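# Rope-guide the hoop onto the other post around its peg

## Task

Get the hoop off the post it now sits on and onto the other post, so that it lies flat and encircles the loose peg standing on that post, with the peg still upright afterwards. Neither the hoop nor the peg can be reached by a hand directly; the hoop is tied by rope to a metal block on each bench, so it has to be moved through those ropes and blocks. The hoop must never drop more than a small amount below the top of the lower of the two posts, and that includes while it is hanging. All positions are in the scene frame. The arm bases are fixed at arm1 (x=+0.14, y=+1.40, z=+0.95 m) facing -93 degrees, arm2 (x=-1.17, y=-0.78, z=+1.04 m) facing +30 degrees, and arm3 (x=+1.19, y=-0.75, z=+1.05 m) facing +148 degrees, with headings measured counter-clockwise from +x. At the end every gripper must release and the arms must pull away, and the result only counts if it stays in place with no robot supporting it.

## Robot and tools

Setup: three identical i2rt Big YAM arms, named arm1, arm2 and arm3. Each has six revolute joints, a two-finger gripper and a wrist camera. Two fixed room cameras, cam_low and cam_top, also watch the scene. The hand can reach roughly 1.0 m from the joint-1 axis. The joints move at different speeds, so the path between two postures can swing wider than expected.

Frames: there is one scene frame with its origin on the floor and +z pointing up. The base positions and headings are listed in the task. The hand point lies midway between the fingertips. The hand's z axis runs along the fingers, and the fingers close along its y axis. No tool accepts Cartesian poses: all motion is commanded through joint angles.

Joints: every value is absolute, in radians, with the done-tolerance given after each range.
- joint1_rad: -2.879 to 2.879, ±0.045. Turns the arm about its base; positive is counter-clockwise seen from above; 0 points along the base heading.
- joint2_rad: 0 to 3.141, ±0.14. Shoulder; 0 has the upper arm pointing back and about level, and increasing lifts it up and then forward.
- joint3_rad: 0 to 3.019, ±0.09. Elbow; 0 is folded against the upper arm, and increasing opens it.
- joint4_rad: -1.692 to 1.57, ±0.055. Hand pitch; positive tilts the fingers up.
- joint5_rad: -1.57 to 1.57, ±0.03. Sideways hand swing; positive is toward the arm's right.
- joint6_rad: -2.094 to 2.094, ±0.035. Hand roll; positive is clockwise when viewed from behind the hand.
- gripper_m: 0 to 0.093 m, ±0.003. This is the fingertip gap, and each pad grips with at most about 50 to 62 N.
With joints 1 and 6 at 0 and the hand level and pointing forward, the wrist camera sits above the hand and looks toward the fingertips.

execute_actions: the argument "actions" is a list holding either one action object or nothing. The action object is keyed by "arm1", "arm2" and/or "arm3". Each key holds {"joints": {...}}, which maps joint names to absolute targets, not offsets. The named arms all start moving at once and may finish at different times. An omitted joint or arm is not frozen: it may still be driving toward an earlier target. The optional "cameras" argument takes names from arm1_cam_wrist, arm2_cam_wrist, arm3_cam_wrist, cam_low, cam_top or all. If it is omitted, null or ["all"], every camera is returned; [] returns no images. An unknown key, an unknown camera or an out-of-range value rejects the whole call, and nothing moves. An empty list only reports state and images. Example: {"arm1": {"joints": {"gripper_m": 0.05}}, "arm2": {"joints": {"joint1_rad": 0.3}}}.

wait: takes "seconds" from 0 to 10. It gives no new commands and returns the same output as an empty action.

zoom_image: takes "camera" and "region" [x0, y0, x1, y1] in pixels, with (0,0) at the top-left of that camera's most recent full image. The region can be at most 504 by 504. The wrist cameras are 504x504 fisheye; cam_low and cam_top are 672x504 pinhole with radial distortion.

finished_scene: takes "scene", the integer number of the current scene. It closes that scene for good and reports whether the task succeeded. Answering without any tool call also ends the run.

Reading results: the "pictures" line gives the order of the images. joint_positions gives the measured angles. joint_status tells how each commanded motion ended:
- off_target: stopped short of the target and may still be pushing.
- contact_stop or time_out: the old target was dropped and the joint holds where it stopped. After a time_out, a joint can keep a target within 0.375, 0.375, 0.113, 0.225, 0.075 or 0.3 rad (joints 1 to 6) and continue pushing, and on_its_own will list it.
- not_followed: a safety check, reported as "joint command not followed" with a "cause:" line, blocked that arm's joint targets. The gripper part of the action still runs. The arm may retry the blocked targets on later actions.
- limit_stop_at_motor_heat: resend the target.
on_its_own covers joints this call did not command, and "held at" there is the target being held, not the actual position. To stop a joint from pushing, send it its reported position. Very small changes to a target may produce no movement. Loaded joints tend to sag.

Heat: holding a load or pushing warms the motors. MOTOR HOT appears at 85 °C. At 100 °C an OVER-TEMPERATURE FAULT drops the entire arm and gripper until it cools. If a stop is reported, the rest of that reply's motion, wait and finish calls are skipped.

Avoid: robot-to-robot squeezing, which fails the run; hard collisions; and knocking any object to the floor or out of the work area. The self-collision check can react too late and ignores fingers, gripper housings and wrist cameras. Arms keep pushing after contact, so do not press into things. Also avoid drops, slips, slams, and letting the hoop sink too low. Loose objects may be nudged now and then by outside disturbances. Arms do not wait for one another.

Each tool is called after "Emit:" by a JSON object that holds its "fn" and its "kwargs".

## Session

Emit:
{"fn": "execute_actions", "kwargs": {"actions": []}}

Scene clock: 0.00 s.
Motor temperatures (°C, as the motors report them): arm1=[23 26 26 24 23 27] | arm2=[26 24 24 26 26 27] | arm3=[24 26 25 26 24 25]
arm1.joint_positions: joint1_rad=+0.236 joint2_rad=+0.632 joint3_rad=+1.656 joint4_rad=-1.360 joint5_rad=+0.287 joint6_rad=-0.618 gripper_m=+0.094
arm1.joint_status: not commanded
arm1.hand: x=+0.1277 y=+1.2155 z=+1.6088 quat_wxyz=(-0.210, -0.376, -0.719, +0.546) (m; scene frame)
arm2.joint_positions: joint1_rad=+0.155 joint2_rad=+0.558 joint3_rad=+1.449 joint4_rad=-1.358 joint5_rad=+0.093 joint6_rad=+0.703 gripper_m=+0.095
arm2.joint_status: not commanded
arm2.hand: x=-0.9988 y=-0.6763 z=+1.6151 quat_wxyz=(-0.426, -0.038, -0.851, -0.304) (m; scene frame)
arm3.joint_positions: joint1_rad=+0.799 joint2_rad=+0.333 joint3_rad=+1.372 joint4_rad=-1.393 joint5_rad=-0.199 joint6_rad=+0.085 gripper_m=+0.095
arm3.joint_status: not commanded
arm3.hand: x=+1.0925 y=-0.8015 z=+1.6099 quat_wxyz=(+0.174, +0.808, +0.116, -0.551) (m; scene frame)
pictures: arm1_cam_wrist, arm2_cam_wrist, arm3_cam_wrist, cam_low, cam_top
Images, in order (width x height): arm1_cam_wrist 504x504, arm2_cam_wrist 504x504, arm3_cam_wrist 504x504, cam_low 672x504, cam_top 672x504.

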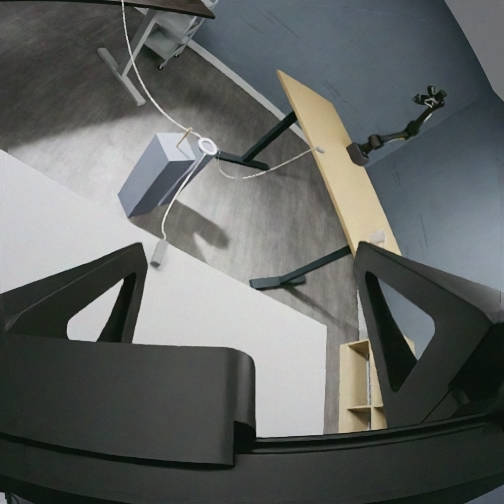

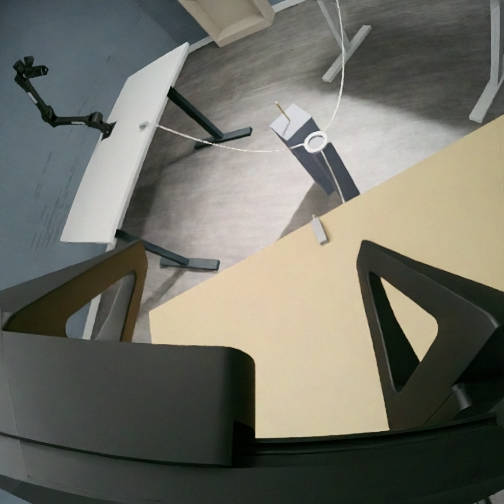

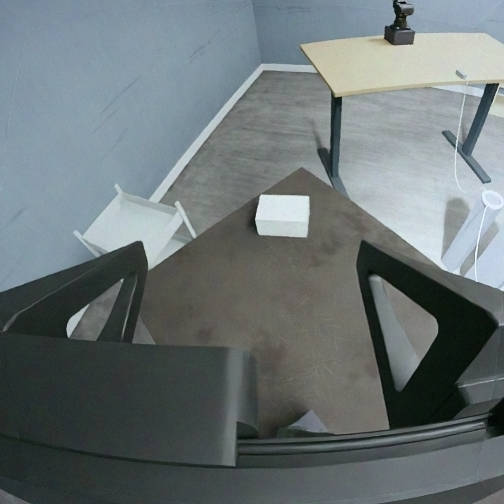

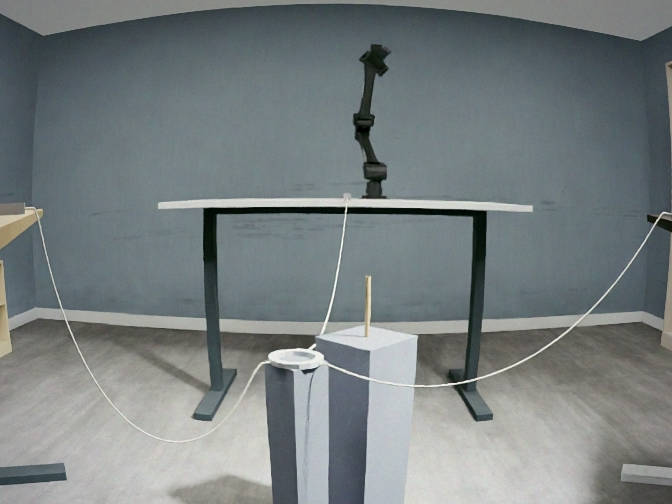

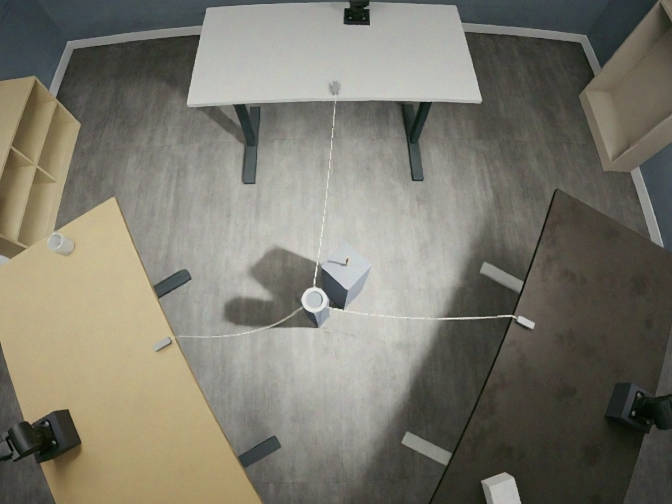

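Emit:
{"fn": "execute_actions", "kwargs": {"actions": [{"arm1":{"joints":{"joint1_rad":-0.185,"joint2_rad":1.935,"joint3_rad":1.59,"joint4_rad":-1.17,"joint5_rad":0,"joint6_rad":-0.1}},"arm2":{"joints":{"joint1_rad":0.18,"joint2_rad":2.015,"joint3_rad":1.455,"joint4_rad":-0.955,"joint5_rad":0,"joint6_rad":0.15}},"arm3":{"joints":{"joint1_rad":-0.165,"joint2_rad":2.04,"joint3_rad":1.53,"joint4_rad":-0.975,"joint5_rad":0,"joint6_rad":-0.2}}}], "cameras": ["arm1_cam_wrist","arm2_cam_wrist","arm3_cam_wrist"]}}

Scene clock: 2.80 s.
Motor temperatures (°C, as the motors report them): arm1=[23 26 27 24 23 27] | arm2=[26 24 25 26 26 27] | arm3=[24 26 25 26 24 25]
arm1.joint_positions: joint1_rad=-0.187 joint2_rad=+1.945 joint3_rad=+1.577 joint4_rad=-1.172 joint5_rad=+0.005 joint6_rad=-0.110 gripper_m=+0.094
arm1.joint_status: all done
arm1.hand: x=+0.0024 y=+0.8310 z=+1.0278 quat_wxyz=(-0.005, -0.749, -0.662, +0.015) (m; scene frame)
arm2.joint_positions: joint1_rad=+0.172 joint2_rad=+2.001 joint3_rad=+1.449 joint4_rad=-0.965 joint5_rad=+0.002 joint6_rad=+0.161 gripper_m=+0.095
arm2.joint_status: all done
arm2.hand: x=-0.7197 y=-0.4141 z=+1.0390 quat_wxyz=(-0.021, +0.262, -0.965, -0.013) (m; scene frame)
arm3.joint_positions: joint1_rad=-0.171 joint2_rad=+2.048 joint3_rad=+1.515 joint4_rad=-0.981 joint5_rad=+0.001 joint6_rad=-0.190 gripper_m=+0.095
arm3.joint_status: all done
arm3.hand: x=+0.7425 y=-0.3466 z=+1.0402 quat_wxyz=(-0.008, +0.963, -0.269, -0.027) (m; scene frame)
pictures: arm1_cam_wrist, arm2_cam_wrist, arm3_cam_wrist
Images, in order (width x height): arm1_cam_wrist 504x504, arm2_cam_wrist 504x504, arm3_cam_wrist 504x504.

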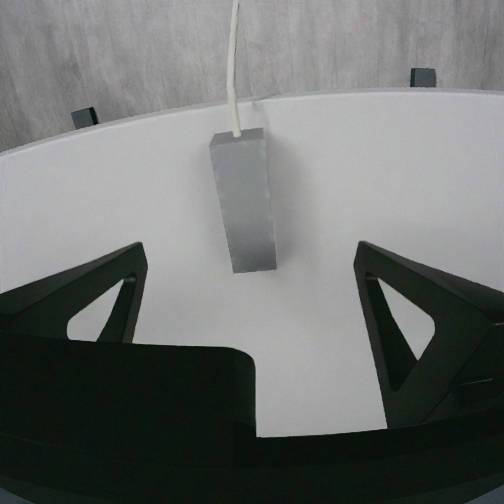

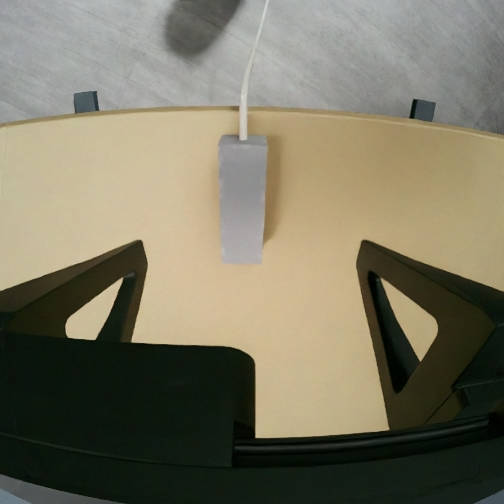

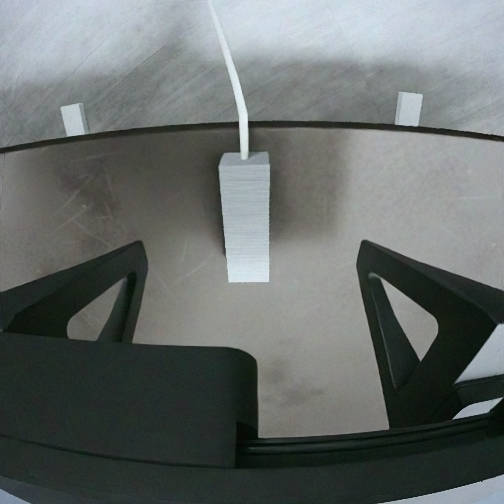

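Emit:
{"fn": "execute_actions", "kwargs": {"actions": [{"arm1":{"joints":{"joint1_rad":-0.175,"joint2_rad":2.005,"joint3_rad":1.525,"joint4_rad":-1.05,"joint6_rad":-0.25}},"arm2":{"joints":{"joint1_rad":0.192,"joint2_rad":2.105,"joint3_rad":1.395,"joint4_rad":-0.815}},"arm3":{"joints":{"joint2_rad":2.10,"joint3_rad":1.438,"joint4_rad":-0.85}}}], "cameras": ["arm1_cam_wrist","arm2_cam_wrist","arm3_cam_wrist"]}}

Scene clock: 4.50 s.
Motor temperatures (°C, as the motors report them): arm1=[23 26 27 24 23 27] | arm2=[26 24 25 26 26 27] | arm3=[24 26 25 26 24 25]
arm1.joint_positions: joint1_rad=-0.181 joint2_rad=+2.008 joint3_rad=+1.523 joint4_rad=-1.061 joint5_rad=+0.004 joint6_rad=-0.239 gripper_m=+0.094
arm1.joint_status: all done
arm1.hand: x=+0.0054 y=+0.8298 z=+0.9738 quat_wxyz=(-0.003, -0.703, -0.711, +0.013) (m; scene frame)
arm2.joint_positions: joint1_rad=+0.186 joint2_rad=+2.096 joint3_rad=+1.395 joint4_rad=-0.830 joint5_rad=+0.002 joint6_rad=+0.161 gripper_m=+0.095
arm2.joint_status: all done
arm2.hand: x=-0.7313 y=-0.4126 z=+0.9708 quat_wxyz=(-0.015, +0.269, -0.963, -0.010) (m; scene frame)
arm3.joint_positions: joint1_rad=-0.171 joint2_rad=+2.107 joint3_rad=+1.429 joint4_rad=-0.863 joint5_rad=+0.001 joint6_rad=-0.190 gripper_m=+0.095
arm3.joint_status: all done
arm3.hand: x=+0.7577 y=-0.3611 z=+0.9798 quat_wxyz=(-0.002, +0.963, -0.269, -0.014) (m; scene frame)
pictures: arm1_cam_wrist, arm2_cam_wrist, arm3_cam_wrist
Images, in order (width x height): arm1_cam_wrist 504x504, arm2_cam_wrist 504x504, arm3_cam_wrist 504x504.

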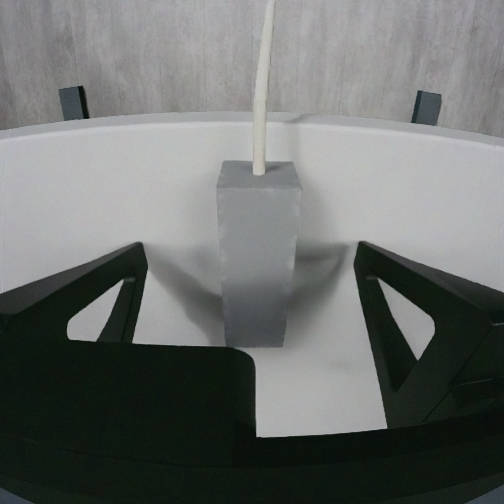

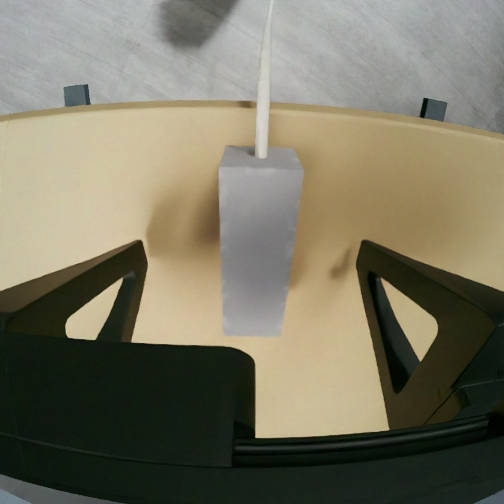

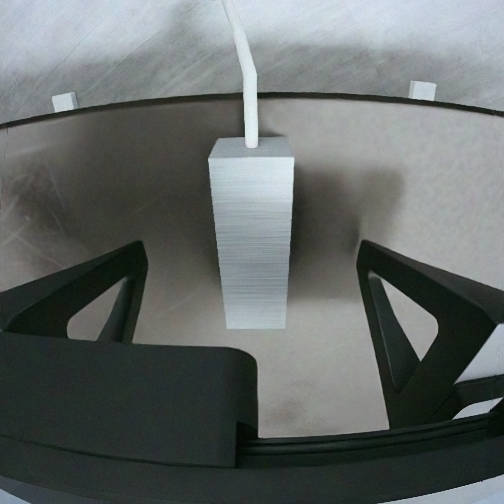

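Emit:
{"fn": "execute_actions", "kwargs": {"actions": [{"arm1":{"joints":{"gripper_m":0.015}},"arm2":{"joints":{"joint2_rad":2.125,"gripper_m":0.015}},"arm3":{"joints":{"joint2_rad":2.13,"gripper_m":0.015}}}], "cameras": ["cam_low","cam_top"]}}

Emit:
{"fn": "zoom_image", "kwargs": {"camera": "cam_top", "region": [280,230,400,350]}}

Scene clock: 5.57 s.
Motor temperatures (°C, as the motors report them): arm1=[23 26 27 24 23 27] | arm2=[26 24 25 26 26 27] | arm3=[24 26 26 26 24 25]
arm1.joint_positions: joint1_rad=-0.181 joint2_rad=+2.008 joint3_rad=+1.523 joint4_rad=-1.060 joint5_rad=+0.003 joint6_rad=-0.241 gripper_m=+0.024
arm1.joint_status: gripper_m off_target (ended at +0.024, target +0.015)
arm1.hand: x=+0.0057 y=+0.8295 z=+0.9738 quat_wxyz=(-0.004, -0.702, -0.712, +0.013) (m; scene frame)
arm2.joint_positions: joint1_rad=+0.186 joint2_rad=+2.096 joint3_rad=+1.395 joint4_rad=-0.830 joint5_rad=+0.001 joint6_rad=+0.160 gripper_m=+0.025
arm2.joint_status: gripper_m off_target (ended at +0.025, target +0.015); the others done
arm2.hand: x=-0.7313 y=-0.4124 z=+0.9708 quat_wxyz=(-0.015, +0.270, -0.963, -0.011) (m; scene frame)
arm3.joint_positions: joint1_rad=-0.171 joint2_rad=+2.114 joint3_rad=+1.429 joint4_rad=-0.863 joint5_rad=+0.001 joint6_rad=-0.190 gripper_m=+0.025
arm3.joint_status: gripper_m off_target (ended at +0.025, target +0.015); the others done
arm3.hand: x=+0.7585 y=-0.3619 z=+0.9762 quat_wxyz=(-0.001, +0.963, -0.269, -0.011) (m; scene frame)
pictures: cam_low, cam_top
Images, in order (width x height): cam_low 672x504, cam_top 672x504.

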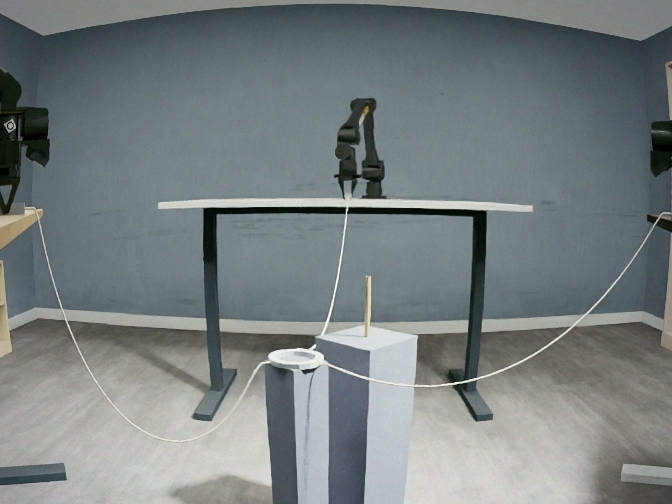

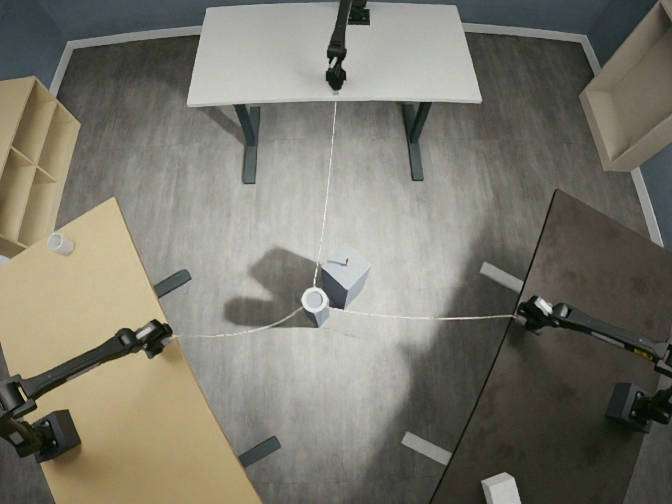

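Region (280, 230, 400, 350) of cam_top's 672x504 image, scaled by 4.200, with more detail than that image has.

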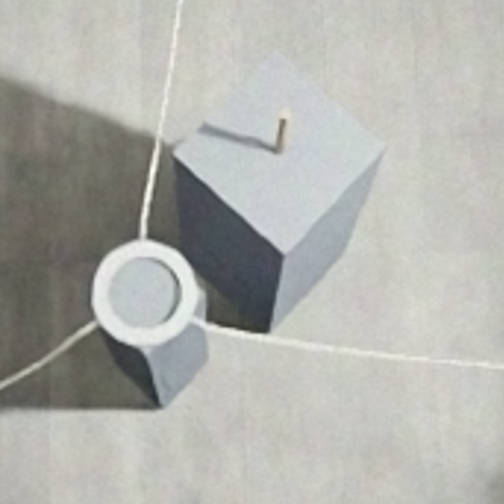

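Emit:
{"fn": "execute_actions", "kwargs": {"actions": [{"arm1":{"joints":{"joint1_rad":-0.282,"joint2_rad":2.035,"joint3_rad":2.04,"joint4_rad":-1.5,"joint6_rad":-0.28}},"arm2":{"joints":{"joint1_rad":0.208,"joint2_rad":1.37,"joint3_rad":1.085,"joint4_rad":-1.275,"joint6_rad":0.29}},"arm3":{"joints":{"joint1_rad":0.267,"joint2_rad":1.93,"joint3_rad":1.835,"joint4_rad":-1.395,"joint6_rad":0.21}}}], "cameras": ["cam_low","cam_top"]}}

Scene clock: 8.53 s.
Motor temperatures (°C, as the motors report them): arm1=[23 27 27 24 23 27] | arm2=[26 24 25 26 26 27] | arm3=[24 26 26 26 24 25]
arm1.joint_positions: joint1_rad=-0.283 joint2_rad=+2.036 joint3_rad=+1.998 joint4_rad=-1.491 joint5_rad=+0.001 joint6_rad=-0.270 gripper_m=+0.024
arm1.joint_status: all done
arm1.hand: x=-0.0693 y=+0.7925 z=+1.1321 quat_wxyz=(-0.008, -0.728, -0.686, +0.021) (m; scene frame)
arm2.joint_positions: joint1_rad=+0.203 joint2_rad=+1.361 joint3_rad=+1.079 joint4_rad=-1.263 joint5_rad=+0.002 joint6_rad=+0.278 gripper_m=+0.025
arm2.joint_status: all done
arm2.hand: x=-0.8778 y=-0.5317 z=+1.2021 quat_wxyz=(-0.008, +0.221, -0.975, -0.008) (m; scene frame)
arm3.joint_positions: joint1_rad=+0.259 joint2_rad=+1.935 joint3_rad=+1.815 joint4_rad=-1.384 joint5_rad=+0.000 joint6_rad=+0.199 gripper_m=+0.025
arm3.joint_status: all done
arm3.hand: x=+0.6004 y=-0.5617 z=+1.2157 quat_wxyz=(+0.003, +0.968, -0.250, -0.034) (m; scene frame)
pictures: cam_low, cam_top
Images, in order (width x height): cam_low 672x504, cam_top 672x504.

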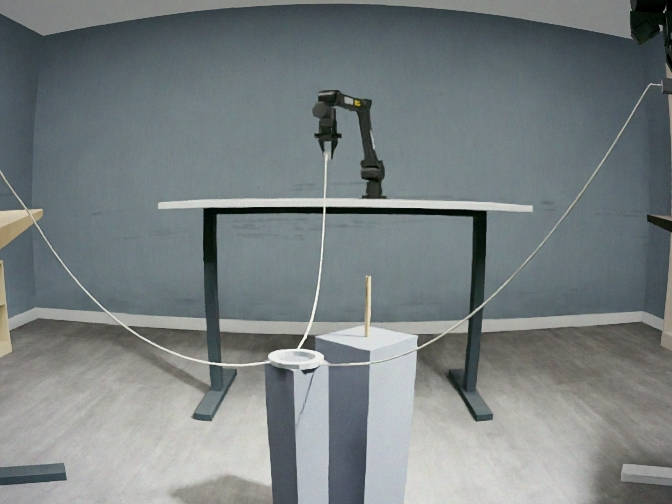

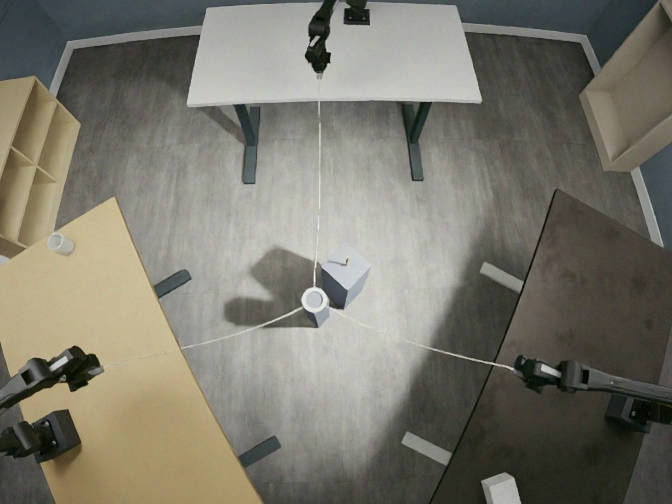

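Emit:
{"fn": "execute_actions", "kwargs": {"actions": [{"arm1":{"joints":{"joint1_rad":-0.322,"joint2_rad":1.82,"joint3_rad":2.0,"joint4_rad":-1.69,"joint6_rad":-0.32}},"arm2":{"joints":{"joint1_rad":0.348,"joint2_rad":1.015,"joint3_rad":0.878,"joint4_rad":-1.42,"joint6_rad":0.43}},"arm3":{"joints":{"joint1_rad":0.316,"joint2_rad":1.625,"joint3_rad":1.47,"joint4_rad":-1.355,"joint6_rad":0.26}}}], "cameras": ["cam_low","cam_top"]}}

Scene clock: 11.47 s.
Motor temperatures (°C, as the motors report them): arm1=[23 27 28 24 23 27] | arm2=[26 24 26 26 26 27] | arm3=[24 27 26 26 24 25]
arm1.joint_positions: joint1_rad=-0.324 joint2_rad=+1.832 joint3_rad=+1.983 joint4_rad=-1.681 joint5_rad=+0.001 joint6_rad=-0.310 gripper_m=+0.024
arm1.joint_status: all done
arm1.hand: x=-0.0677 y=+0.8682 z=+1.2439 quat_wxyz=(-0.007, -0.728, -0.685, +0.020) (m; scene frame)
arm2.joint_positions: joint1_rad=+0.354 joint2_rad=+1.011 joint3_rad=+0.878 joint4_rad=-1.408 joint5_rad=+0.000 joint6_rad=+0.419 gripper_m=+0.025
arm2.joint_status: all done
arm2.hand: x=-0.9951 y=-0.5818 z=+1.2314 quat_wxyz=(-0.009, +0.226, -0.974, -0.012) (m; scene frame)
arm3.joint_positions: joint1_rad=+0.321 joint2_rad=+1.631 joint3_rad=+1.462 joint4_rad=-1.359 joint5_rad=+0.000 joint6_rad=+0.250 gripper_m=+0.025
arm3.joint_status: all done
arm3.hand: x=+0.7030 y=-0.6261 z=+1.2411 quat_wxyz=(+0.005, +0.969, -0.244, -0.023) (m; scene frame)
pictures: cam_low, cam_top
Images, in order (width x height): cam_low 672x504, cam_top 672x504.

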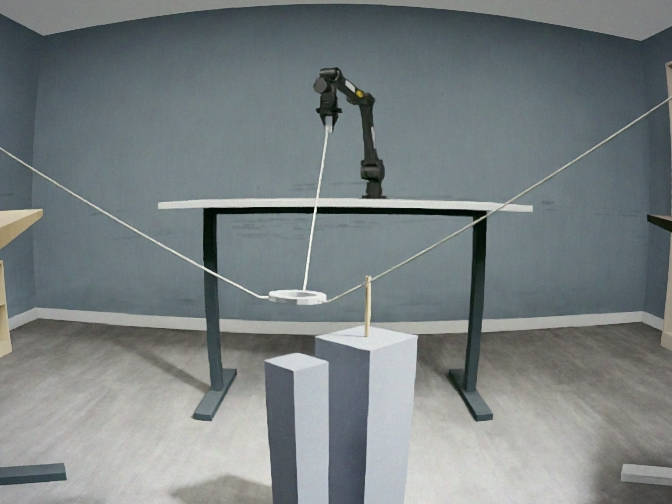

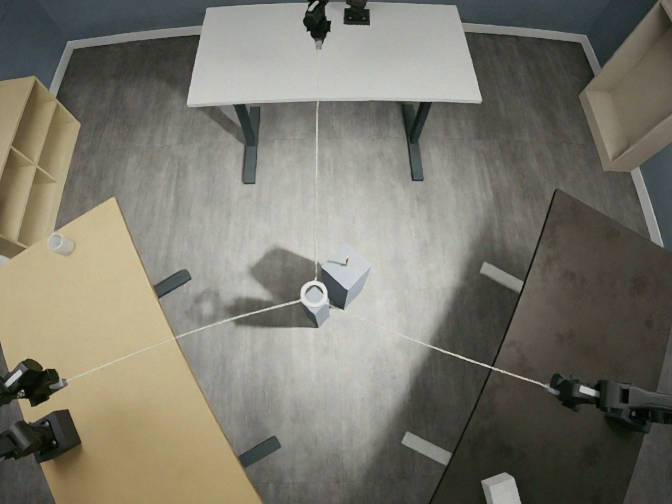

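Emit:
{"fn": "execute_actions", "kwargs": {"actions": [{"arm1":{"joints":{"joint1_rad":-0.30,"joint2_rad":1.593,"joint3_rad":1.81}},"arm2":{"joints":{"joint1_rad":0.375,"joint2_rad":1.13,"joint3_rad":1.155,"joint4_rad":-1.53,"joint6_rad":0.47}},"arm3":{"joints":{"joint1_rad":0.197,"joint2_rad":1.51,"joint3_rad":1.465,"joint4_rad":-1.49,"joint6_rad":0.14}}}], "cameras": ["cam_low","cam_top"]}}

Scene clock: 13.70 s.
Motor temperatures (°C, as the motors report them): arm1=[23 27 28 24 23 27] | arm2=[26 24 26 26 26 27] | arm3=[24 27 26 26 24 25]
arm1.joint_positions: joint1_rad=-0.299 joint2_rad=+1.598 joint3_rad=+1.808 joint4_rad=-1.681 joint5_rad=+0.001 joint6_rad=-0.310 gripper_m=+0.024
arm1.joint_status: all done
arm1.hand: x=-0.0285 y=+0.9335 z=+1.2952 quat_wxyz=(-0.020, -0.718, -0.694, +0.046) (m; scene frame)
arm2.joint_positions: joint1_rad=+0.365 joint2_rad=+1.140 joint3_rad=+1.112 joint4_rad=-1.512 joint5_rad=+0.000 joint6_rad=+0.458 gripper_m=+0.025
arm2.joint_status: all done
arm2.hand: x=-0.9649 y=-0.5412 z=+1.2865 quat_wxyz=(-0.009, +0.212, -0.977, -0.012) (m; scene frame)
arm3.joint_positions: joint1_rad=+0.189 joint2_rad=+1.525 joint3_rad=+1.452 joint4_rad=-1.476 joint5_rad=+0.002 joint6_rad=+0.151 gripper_m=+0.025
arm3.joint_status: all done
arm3.hand: x=+0.7612 y=-0.5779 z=+1.2841 quat_wxyz=(+0.003, +0.966, -0.260, -0.012) (m; scene frame)
pictures: cam_low, cam_top
Images, in order (width x height): cam_low 672x504, cam_top 672x504.

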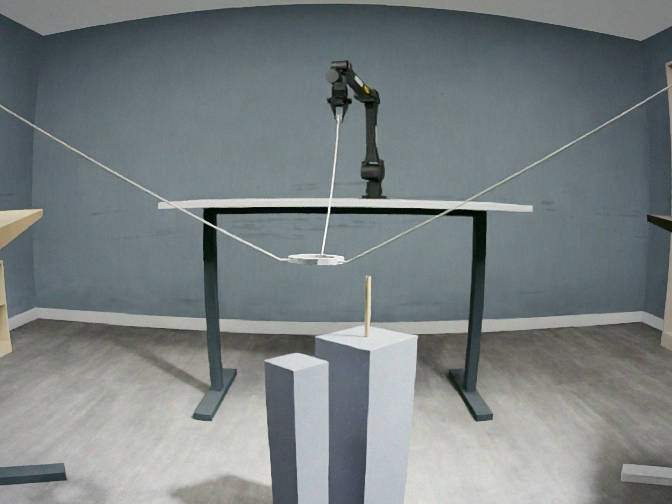

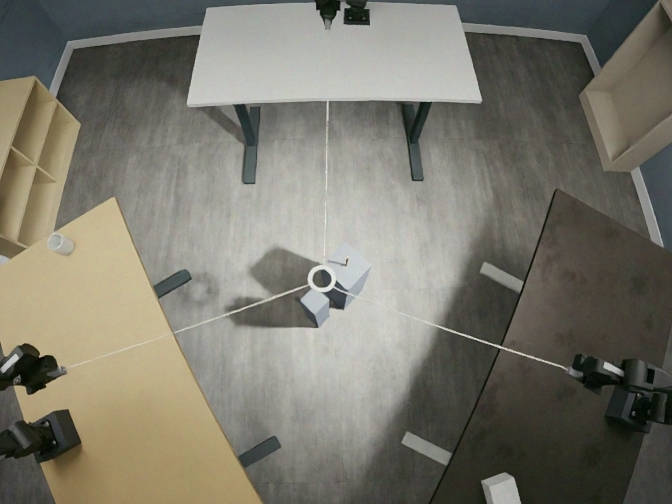

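Emit:
{"fn": "execute_actions", "kwargs": {"actions": [{"arm1":{"joints":{"joint1_rad":-0.085,"joint2_rad":1.168,"joint3_rad":1.385,"joint6_rad":-0.09}},"arm2":{"joints":{"joint1_rad":0.315,"joint2_rad":1.54,"joint3_rad":1.555,"joint4_rad":-1.51,"joint6_rad":0.40}},"arm3":{"joints":{"joint1_rad":-0.19,"joint2_rad":1.378,"joint3_rad":1.338,"joint4_rad":-1.5,"joint6_rad":-0.25}}}], "cameras": ["cam_low","cam_top"]}}

Emit:
{"fn": "zoom_image", "kwargs": {"camera": "cam_top", "region": [310,220,390,300]}}

Scene clock: 15.90 s.
Motor temperatures (°C, as the motors report them): arm1=[23 27 28 24 23 27] | arm2=[26 24 27 26 26 27] | arm3=[24 27 27 26 24 25]
arm1.joint_positions: joint1_rad=-0.082 joint2_rad=+1.178 joint3_rad=+1.380 joint4_rad=-1.686 joint5_rad=-0.001 joint6_rad=-0.101 gripper_m=+0.024
arm1.joint_status: all done
arm1.hand: x=+0.0976 y=+1.0698 z=+1.2908 quat_wxyz=(-0.026, -0.716, -0.697, +0.035) (m; scene frame)
arm2.joint_positions: joint1_rad=+0.316 joint2_rad=+1.547 joint3_rad=+1.489 joint4_rad=-1.510 joint5_rad=+0.000 joint6_rad=+0.410 gripper_m=+0.025
arm2.joint_status: all done
arm2.hand: x=-0.8540 y=-0.4417 z=+1.2822 quat_wxyz=(+0.002, +0.211, -0.977, -0.003) (m; scene frame)
arm3.joint_positions: joint1_rad=-0.197 joint2_rad=+1.402 joint3_rad=+1.329 joint4_rad=-1.487 joint5_rad=+0.001 joint6_rad=-0.239 gripper_m=+0.025
arm3.joint_status: all done
arm3.hand: x=+0.8922 y=-0.4642 z=+1.2860 quat_wxyz=(+0.002, +0.966, -0.258, -0.006) (m; scene frame)
pictures: cam_low, cam_top
Images, in order (width x height): cam_low 672x504, cam_top 672x504.

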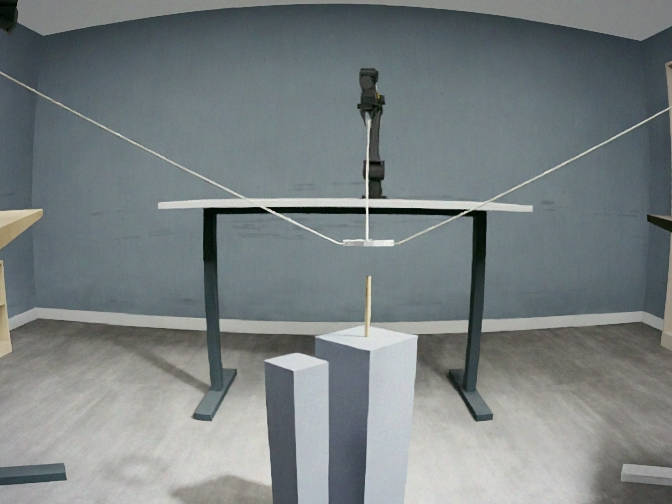

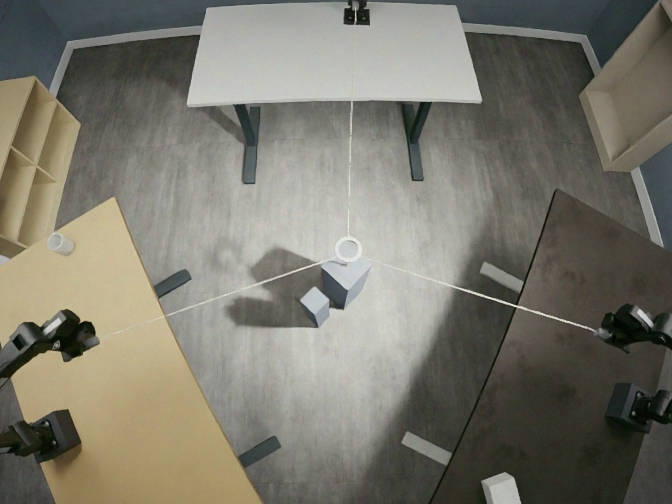

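Region (310, 220, 390, 300) of cam_top's 672x504 image, scaled by 6.300, with more detail than that image has.

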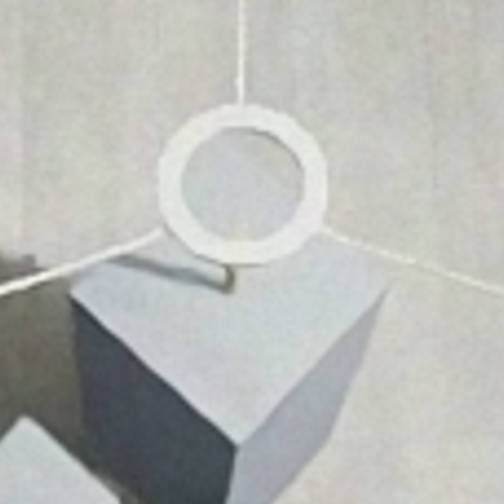

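Emit:
{"fn": "execute_actions", "kwargs": {"actions": [{"arm1":{"joints":{"joint1_rad":-0.062,"joint2_rad":1.35,"joint3_rad":1.462,"joint4_rad":-1.595}},"arm2":{"joints":{"joint1_rad":0.265,"joint2_rad":1.635,"joint3_rad":1.472,"joint4_rad":-1.362,"joint6_rad":0.33}},"arm3":{"joints":{"joint1_rad":-0.157,"joint2_rad":1.492,"joint3_rad":1.318,"joint4_rad":-1.338,"joint6_rad":-0.21}}}], "cameras": ["cam_low","cam_top"]}}

Emit:
{"fn": "zoom_image", "kwargs": {"camera": "cam_top", "region": [310,220,390,300]}}

Scene clock: 17.67 s.
Motor temperatures (°C, as the motors report them): arm1=[23 27 29 24 23 27] | arm2=[26 24 27 26 26 27] | arm3=[24 27 27 26 24 25]
arm1.joint_positions: joint1_rad=-0.067 joint2_rad=+1.370 joint3_rad=+1.419 joint4_rad=-1.596 joint5_rad=-0.001 joint6_rad=-0.100 gripper_m=+0.024
arm1.joint_status: all done
arm1.hand: x=+0.0947 y=+1.0045 z=+1.2407 quat_wxyz=(-0.007, -0.712, -0.702, +0.011) (m; scene frame)
arm2.joint_positions: joint1_rad=+0.261 joint2_rad=+1.640 joint3_rad=+1.470 joint4_rad=-1.372 joint5_rad=+0.000 joint6_rad=+0.341 gripper_m=+0.025
arm2.joint_status: all done
arm2.hand: x=-0.8099 y=-0.4331 z=+1.2326 quat_wxyz=(-0.009, +0.219, -0.976, -0.010) (m; scene frame)
arm3.joint_positions: joint1_rad=-0.159 joint2_rad=+1.515 joint3_rad=+1.305 joint4_rad=-1.346 joint5_rad=+0.001 joint6_rad=-0.220 gripper_m=+0.025
arm3.joint_status: all done
arm3.hand: x=+0.8537 y=-0.4518 z=+1.2314 quat_wxyz=(+0.001, +0.969, -0.249, -0.008) (m; scene frame)
pictures: cam_low, cam_top
Images, in order (width x height): cam_low 672x504, cam_top 672x504.

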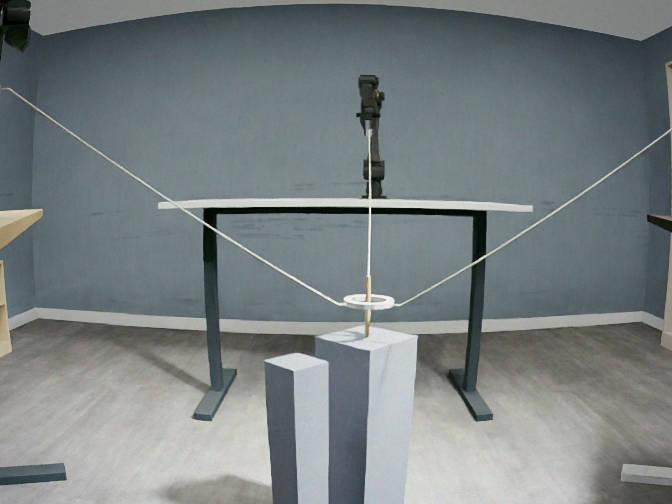

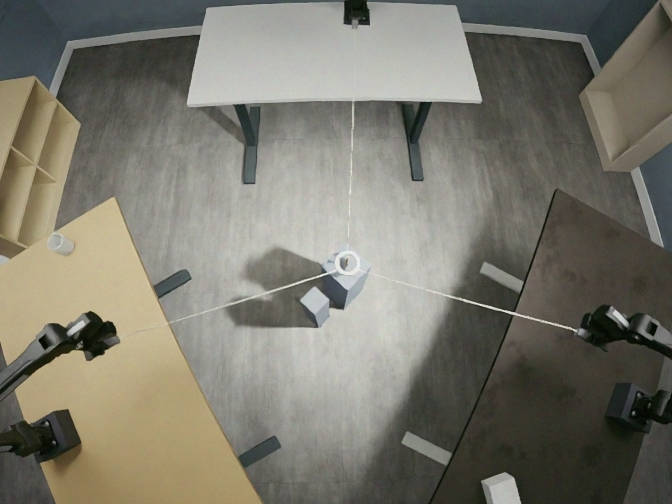

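Region (310, 220, 390, 300) of cam_top's 672x504 image, scaled by 6.300, with more detail than that image has.

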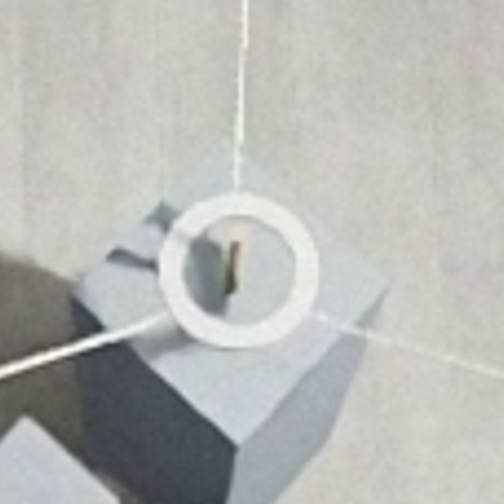

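Emit:
{"fn": "execute_actions", "kwargs": {"actions": [{"arm1":{"joints":{"joint1_rad":-0.084,"joint2_rad":1.335,"joint3_rad":1.182,"joint4_rad":-1.372}},"arm2":{"joints":{"joint1_rad":0.29,"joint2_rad":1.71,"joint3_rad":1.327,"joint4_rad":-1.143}},"arm3":{"joints":{"joint1_rad":-0.172,"joint2_rad":1.597,"joint3_rad":1.187,"joint4_rad":-1.105}}}], "cameras": ["cam_low","cam_top"]}}

Emit:
{"fn": "zoom_image", "kwargs": {"camera": "cam_top", "region": [310,220,390,300]}}

Scene clock: 19.60 s.
Motor temperatures (°C, as the motors report them): arm1=[23 27 29 24 23 27] | arm2=[26 24 27 26 26 27] | arm3=[24 27 27 26 24 25]
arm1.joint_positions: joint1_rad=-0.078 joint2_rad=+1.347 joint3_rad=+1.172 joint4_rad=-1.378 joint5_rad=-0.001 joint6_rad=-0.100 gripper_m=+0.024
arm1.joint_status: all done
arm1.hand: x=+0.0920 y=+1.0205 z=+1.1551 quat_wxyz=(-0.005, -0.716, -0.699, +0.008) (m; scene frame)
arm2.joint_positions: joint1_rad=+0.284 joint2_rad=+1.720 joint3_rad=+1.321 joint4_rad=-1.152 joint5_rad=+0.000 joint6_rad=+0.341 gripper_m=+0.025
arm2.joint_status: all done
arm2.hand: x=-0.8172 y=-0.4226 z=+1.1400 quat_wxyz=(-0.005, +0.230, -0.973, -0.008) (m; scene frame)
arm3.joint_positions: joint1_rad=-0.161 joint2_rad=+1.625 joint3_rad=+1.169 joint4_rad=-1.113 joint5_rad=+0.001 joint6_rad=-0.220 gripper_m=+0.025
arm3.joint_status: all done
arm3.hand: x=+0.8482 y=-0.4468 z=+1.1351 quat_wxyz=(+0.004, +0.968, -0.250, -0.002) (m; scene frame)
pictures: cam_low, cam_top
Images, in order (width x height): cam_low 672x504, cam_top 672x504.

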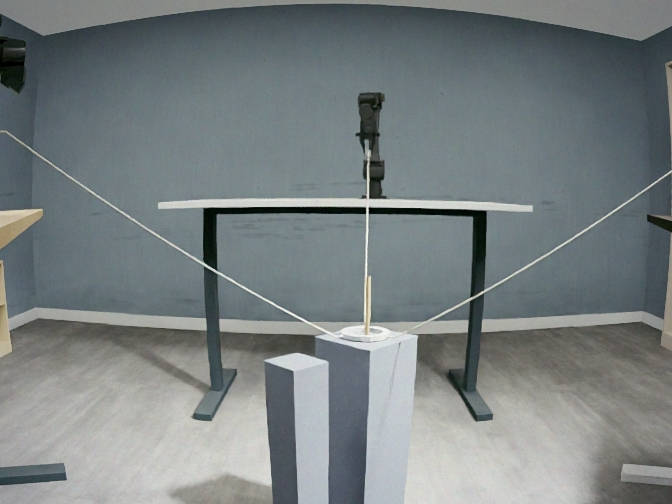

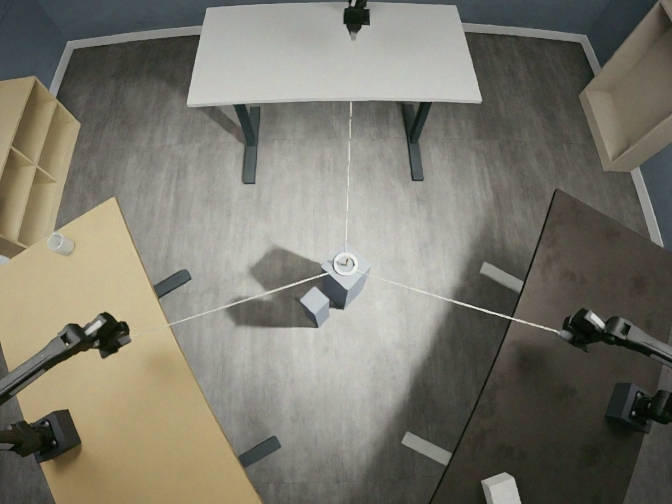

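Region (310, 220, 390, 300) of cam_top's 672x504 image, scaled by 6.300, with more detail than that image has.

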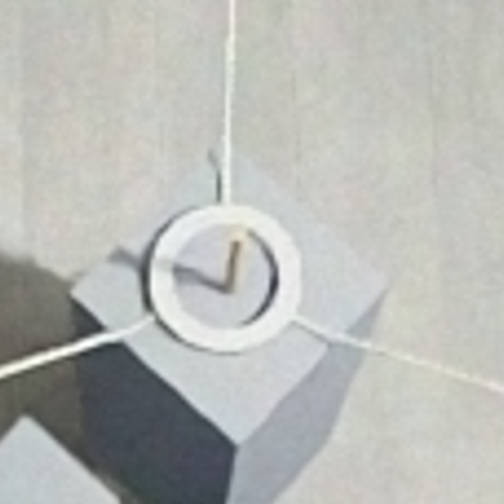

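Emit:
{"fn": "execute_actions", "kwargs": {"actions": [{"arm1":{"joints":{"joint1_rad":-0.08,"joint2_rad":1.93,"joint3_rad":1.50,"joint4_rad":-1.03}},"arm2":{"joints":{"joint1_rad":0.19,"joint2_rad":2.065,"joint3_rad":1.44,"joint4_rad":-0.825,"joint6_rad":0.16}},"arm3":{"joints":{"joint1_rad":-0.165,"joint2_rad":2.07,"joint3_rad":1.47,"joint4_rad":-0.86}}}], "cameras": ["cam_top"]}}

Scene clock: 21.57 s.
Motor temperatures (°C, as the motors report them): arm1=[23 27 29 24 23 27] | arm2=[26 25 27 26 26 27] | arm3=[24 27 27 26 24 25]
arm1.joint_positions: joint1_rad=-0.078 joint2_rad=+1.950 joint3_rad=+1.469 joint4_rad=-1.037 joint5_rad=-0.001 joint6_rad=-0.100 gripper_m=+0.024
arm1.joint_status: all done
arm1.hand: x=+0.0674 y=+0.8297 z=+0.9878 quat_wxyz=(-0.016, -0.715, -0.698, +0.022) (m; scene frame)
arm2.joint_positions: joint1_rad=+0.183 joint2_rad=+2.086 joint3_rad=+1.414 joint4_rad=-0.840 joint5_rad=+0.000 joint6_rad=+0.171 gripper_m=+0.025
arm2.joint_status: all done
arm2.hand: x=-0.7239 y=-0.4083 z=+0.9818 quat_wxyz=(-0.023, +0.263, -0.964, -0.015) (m; scene frame)
arm3.joint_positions: joint1_rad=-0.161 joint2_rad=+2.107 joint3_rad=+1.440 joint4_rad=-0.866 joint5_rad=+0.001 joint6_rad=-0.220 gripper_m=+0.025
arm3.joint_status: all done
arm3.hand: x=+0.7505 y=-0.3620 z=+0.9836 quat_wxyz=(-0.004, +0.968, -0.250, -0.018) (m; scene frame)
pictures: cam_top
Images, in order (width x height): cam_top 672x504.

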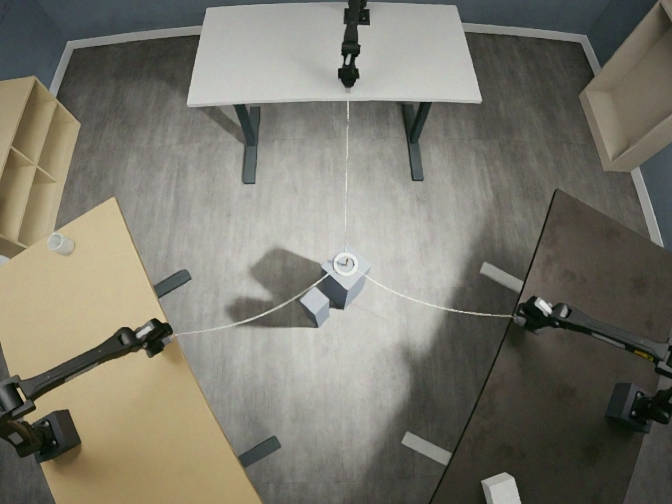

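Emit:
{"fn": "execute_actions", "kwargs": {"actions": [{"arm1":{"joints":{"joint2_rad":1.99}},"arm2":{"joints":{"joint2_rad":2.125}},"arm3":{"joints":{"joint2_rad":2.13}}}], "cameras": []}}

Emit:
{"fn": "execute_actions", "kwargs": {"actions": [{"arm1":{"joints":{"gripper_m":0.05}},"arm2":{"joints":{"gripper_m":0.05}},"arm3":{"joints":{"gripper_m":0.05}}}], "cameras": []}}

Emit:
{"fn": "execute_actions", "kwargs": {"actions": [{"arm1":{"joints":{"joint2_rad":1.45,"gripper_m":0.093}},"arm2":{"joints":{"joint2_rad":1.55,"gripper_m":0.093}},"arm3":{"joints":{"joint2_rad":1.55,"gripper_m":0.093}}}], "cameras": ["cam_top","cam_low"]}}

Scene clock: 22.77 s.
Motor temperatures (°C, as the motors report them): arm1=[23 27 29 24 23 27] | arm2=[26 25 27 26 26 27] | arm3=[24 27 27 26 24 25]
arm1.joint_positions: joint1_rad=-0.078 joint2_rad=+1.978 joint3_rad=+1.471 joint4_rad=-1.036 joint5_rad=-0.001 joint6_rad=-0.100 gripper_m=+0.024
arm1.joint_status: all done
arm1.hand: x=+0.0676 y=+0.8317 z=+0.9727 quat_wxyz=(-0.008, -0.716, -0.698, +0.012) (m; scene frame)
arm2.joint_positions: joint1_rad=+0.183 joint2_rad=+2.103 joint3_rad=+1.414 joint4_rad=-0.840 joint5_rad=+0.000 joint6_rad=+0.171 gripper_m=+0.025
arm2.joint_status: all done
arm2.hand: x=-0.7264 y=-0.4104 z=+0.9725 quat_wxyz=(-0.015, +0.263, -0.965, -0.011) (m; scene frame)
arm3.joint_positions: joint1_rad=-0.161 joint2_rad=+2.120 joint3_rad=+1.441 joint4_rad=-0.866 joint5_rad=+0.001 joint6_rad=-0.220 gripper_m=+0.025
arm3.joint_status: all done
arm3.hand: x=+0.7521 y=-0.3635 z=+0.9764 quat_wxyz=(-0.002, +0.968, -0.250, -0.012) (m; scene frame)
pictures: none
No camera images: the call's "cameras" was empty. Leave "cameras" out to get every camera's image.

Scene clock: 23.30 s.
Motor temperatures (°C, as the motors report them): arm1=[23 27 29 24 23 27] | arm2=[26 25 27 26 26 27] | arm3=[24 27 27 26 24 25]
arm1.joint_positions: joint1_rad=-0.078 joint2_rad=+1.978 joint3_rad=+1.471 joint4_rad=-1.036 joint5_rad=-0.001 joint6_rad=-0.099 gripper_m=+0.050
arm1.joint_status: all done
arm1.hand: x=+0.0676 y=+0.8317 z=+0.9727 quat_wxyz=(-0.008, -0.716, -0.698, +0.012) (m; scene frame)
arm2.joint_positions: joint1_rad=+0.183 joint2_rad=+2.103 joint3_rad=+1.414 joint4_rad=-0.840 joint5_rad=+0.000 joint6_rad=+0.170 gripper_m=+0.050
arm2.joint_status: all done
arm2.hand: x=-0.7264 y=-0.4104 z=+0.9725 quat_wxyz=(-0.015, +0.263, -0.964, -0.011) (m; scene frame)
arm3.joint_positions: joint1_rad=-0.161 joint2_rad=+2.120 joint3_rad=+1.441 joint4_rad=-0.866 joint5_rad=+0.001 joint6_rad=-0.219 gripper_m=+0.050
arm3.joint_status: all done
arm3.hand: x=+0.7521 y=-0.3635 z=+0.9764 quat_wxyz=(-0.002, +0.968, -0.250, -0.012) (m; scene frame)
pictures: none
No camera images: the call's "cameras" was empty. Leave "cameras" out to get every camera's image.

Scene clock: 24.87 s.
Motor temperatures (°C, as the motors report them): arm1=[23 27 29 24 23 27] | arm2=[26 25 27 26 26 27] | arm3=[24 27 27 26 24 25]
arm1.joint_positions: joint1_rad=-0.078 joint2_rad=+1.455 joint3_rad=+1.483 joint4_rad=-1.036 joint5_rad=-0.001 joint6_rad=-0.099 gripper_m=+0.093
arm1.joint_status: all done
arm1.hand: x=+0.0709 y=+0.8478 z=+1.2703 quat_wxyz=(-0.173, -0.687, -0.671, +0.219) (m; scene frame)
arm2.joint_positions: joint1_rad=+0.183 joint2_rad=+1.531 joint3_rad=+1.422 joint4_rad=-0.836 joint5_rad=+0.000 joint6_rad=+0.170 gripper_m=+0.093
arm2.joint_status: all done
arm2.hand: x=-0.7078 y=-0.3979 z=+1.3092 quat_wxyz=(-0.276, +0.250, -0.919, -0.133) (m; scene frame)
arm3.joint_positions: joint1_rad=-0.161 joint2_rad=+1.549 joint3_rad=+1.453 joint4_rad=-0.866 joint5_rad=+0.001 joint6_rad=-0.219 gripper_m=+0.093
arm3.joint_status: all done
arm3.hand: x=+0.7376 y=-0.3464 z=+1.3160 quat_wxyz=(-0.132, +0.924, -0.240, -0.267) (m; scene frame)
pictures: cam_low, cam_top
Images, in order (width x height): cam_low 672x504, cam_top 672x504.

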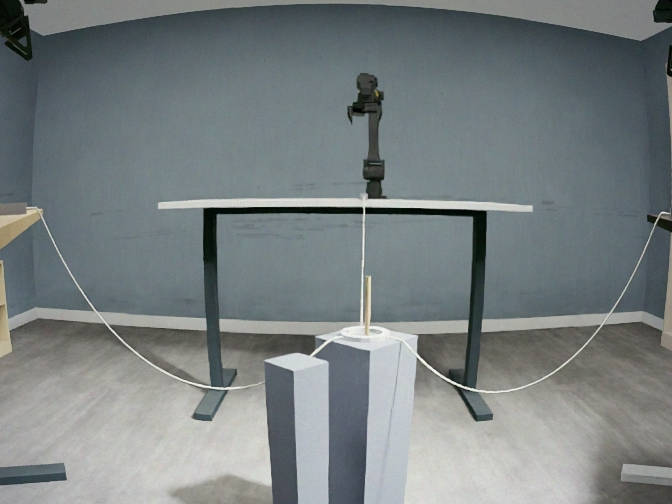

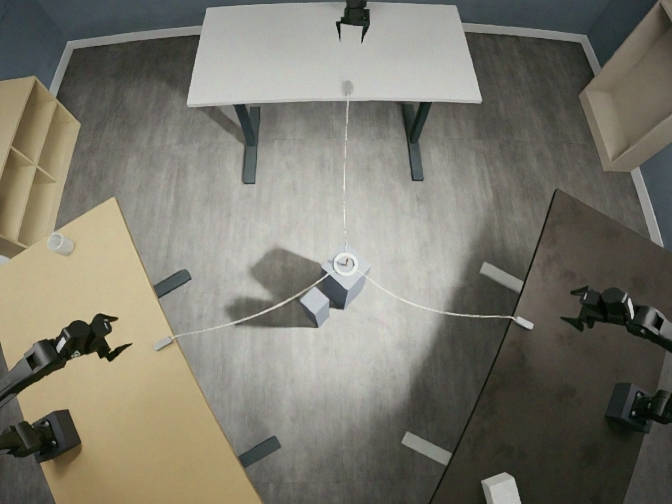

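Emit:
{"fn": "finished_scene", "kwargs": {"scene": 2}}

The scene is finished: the task was done.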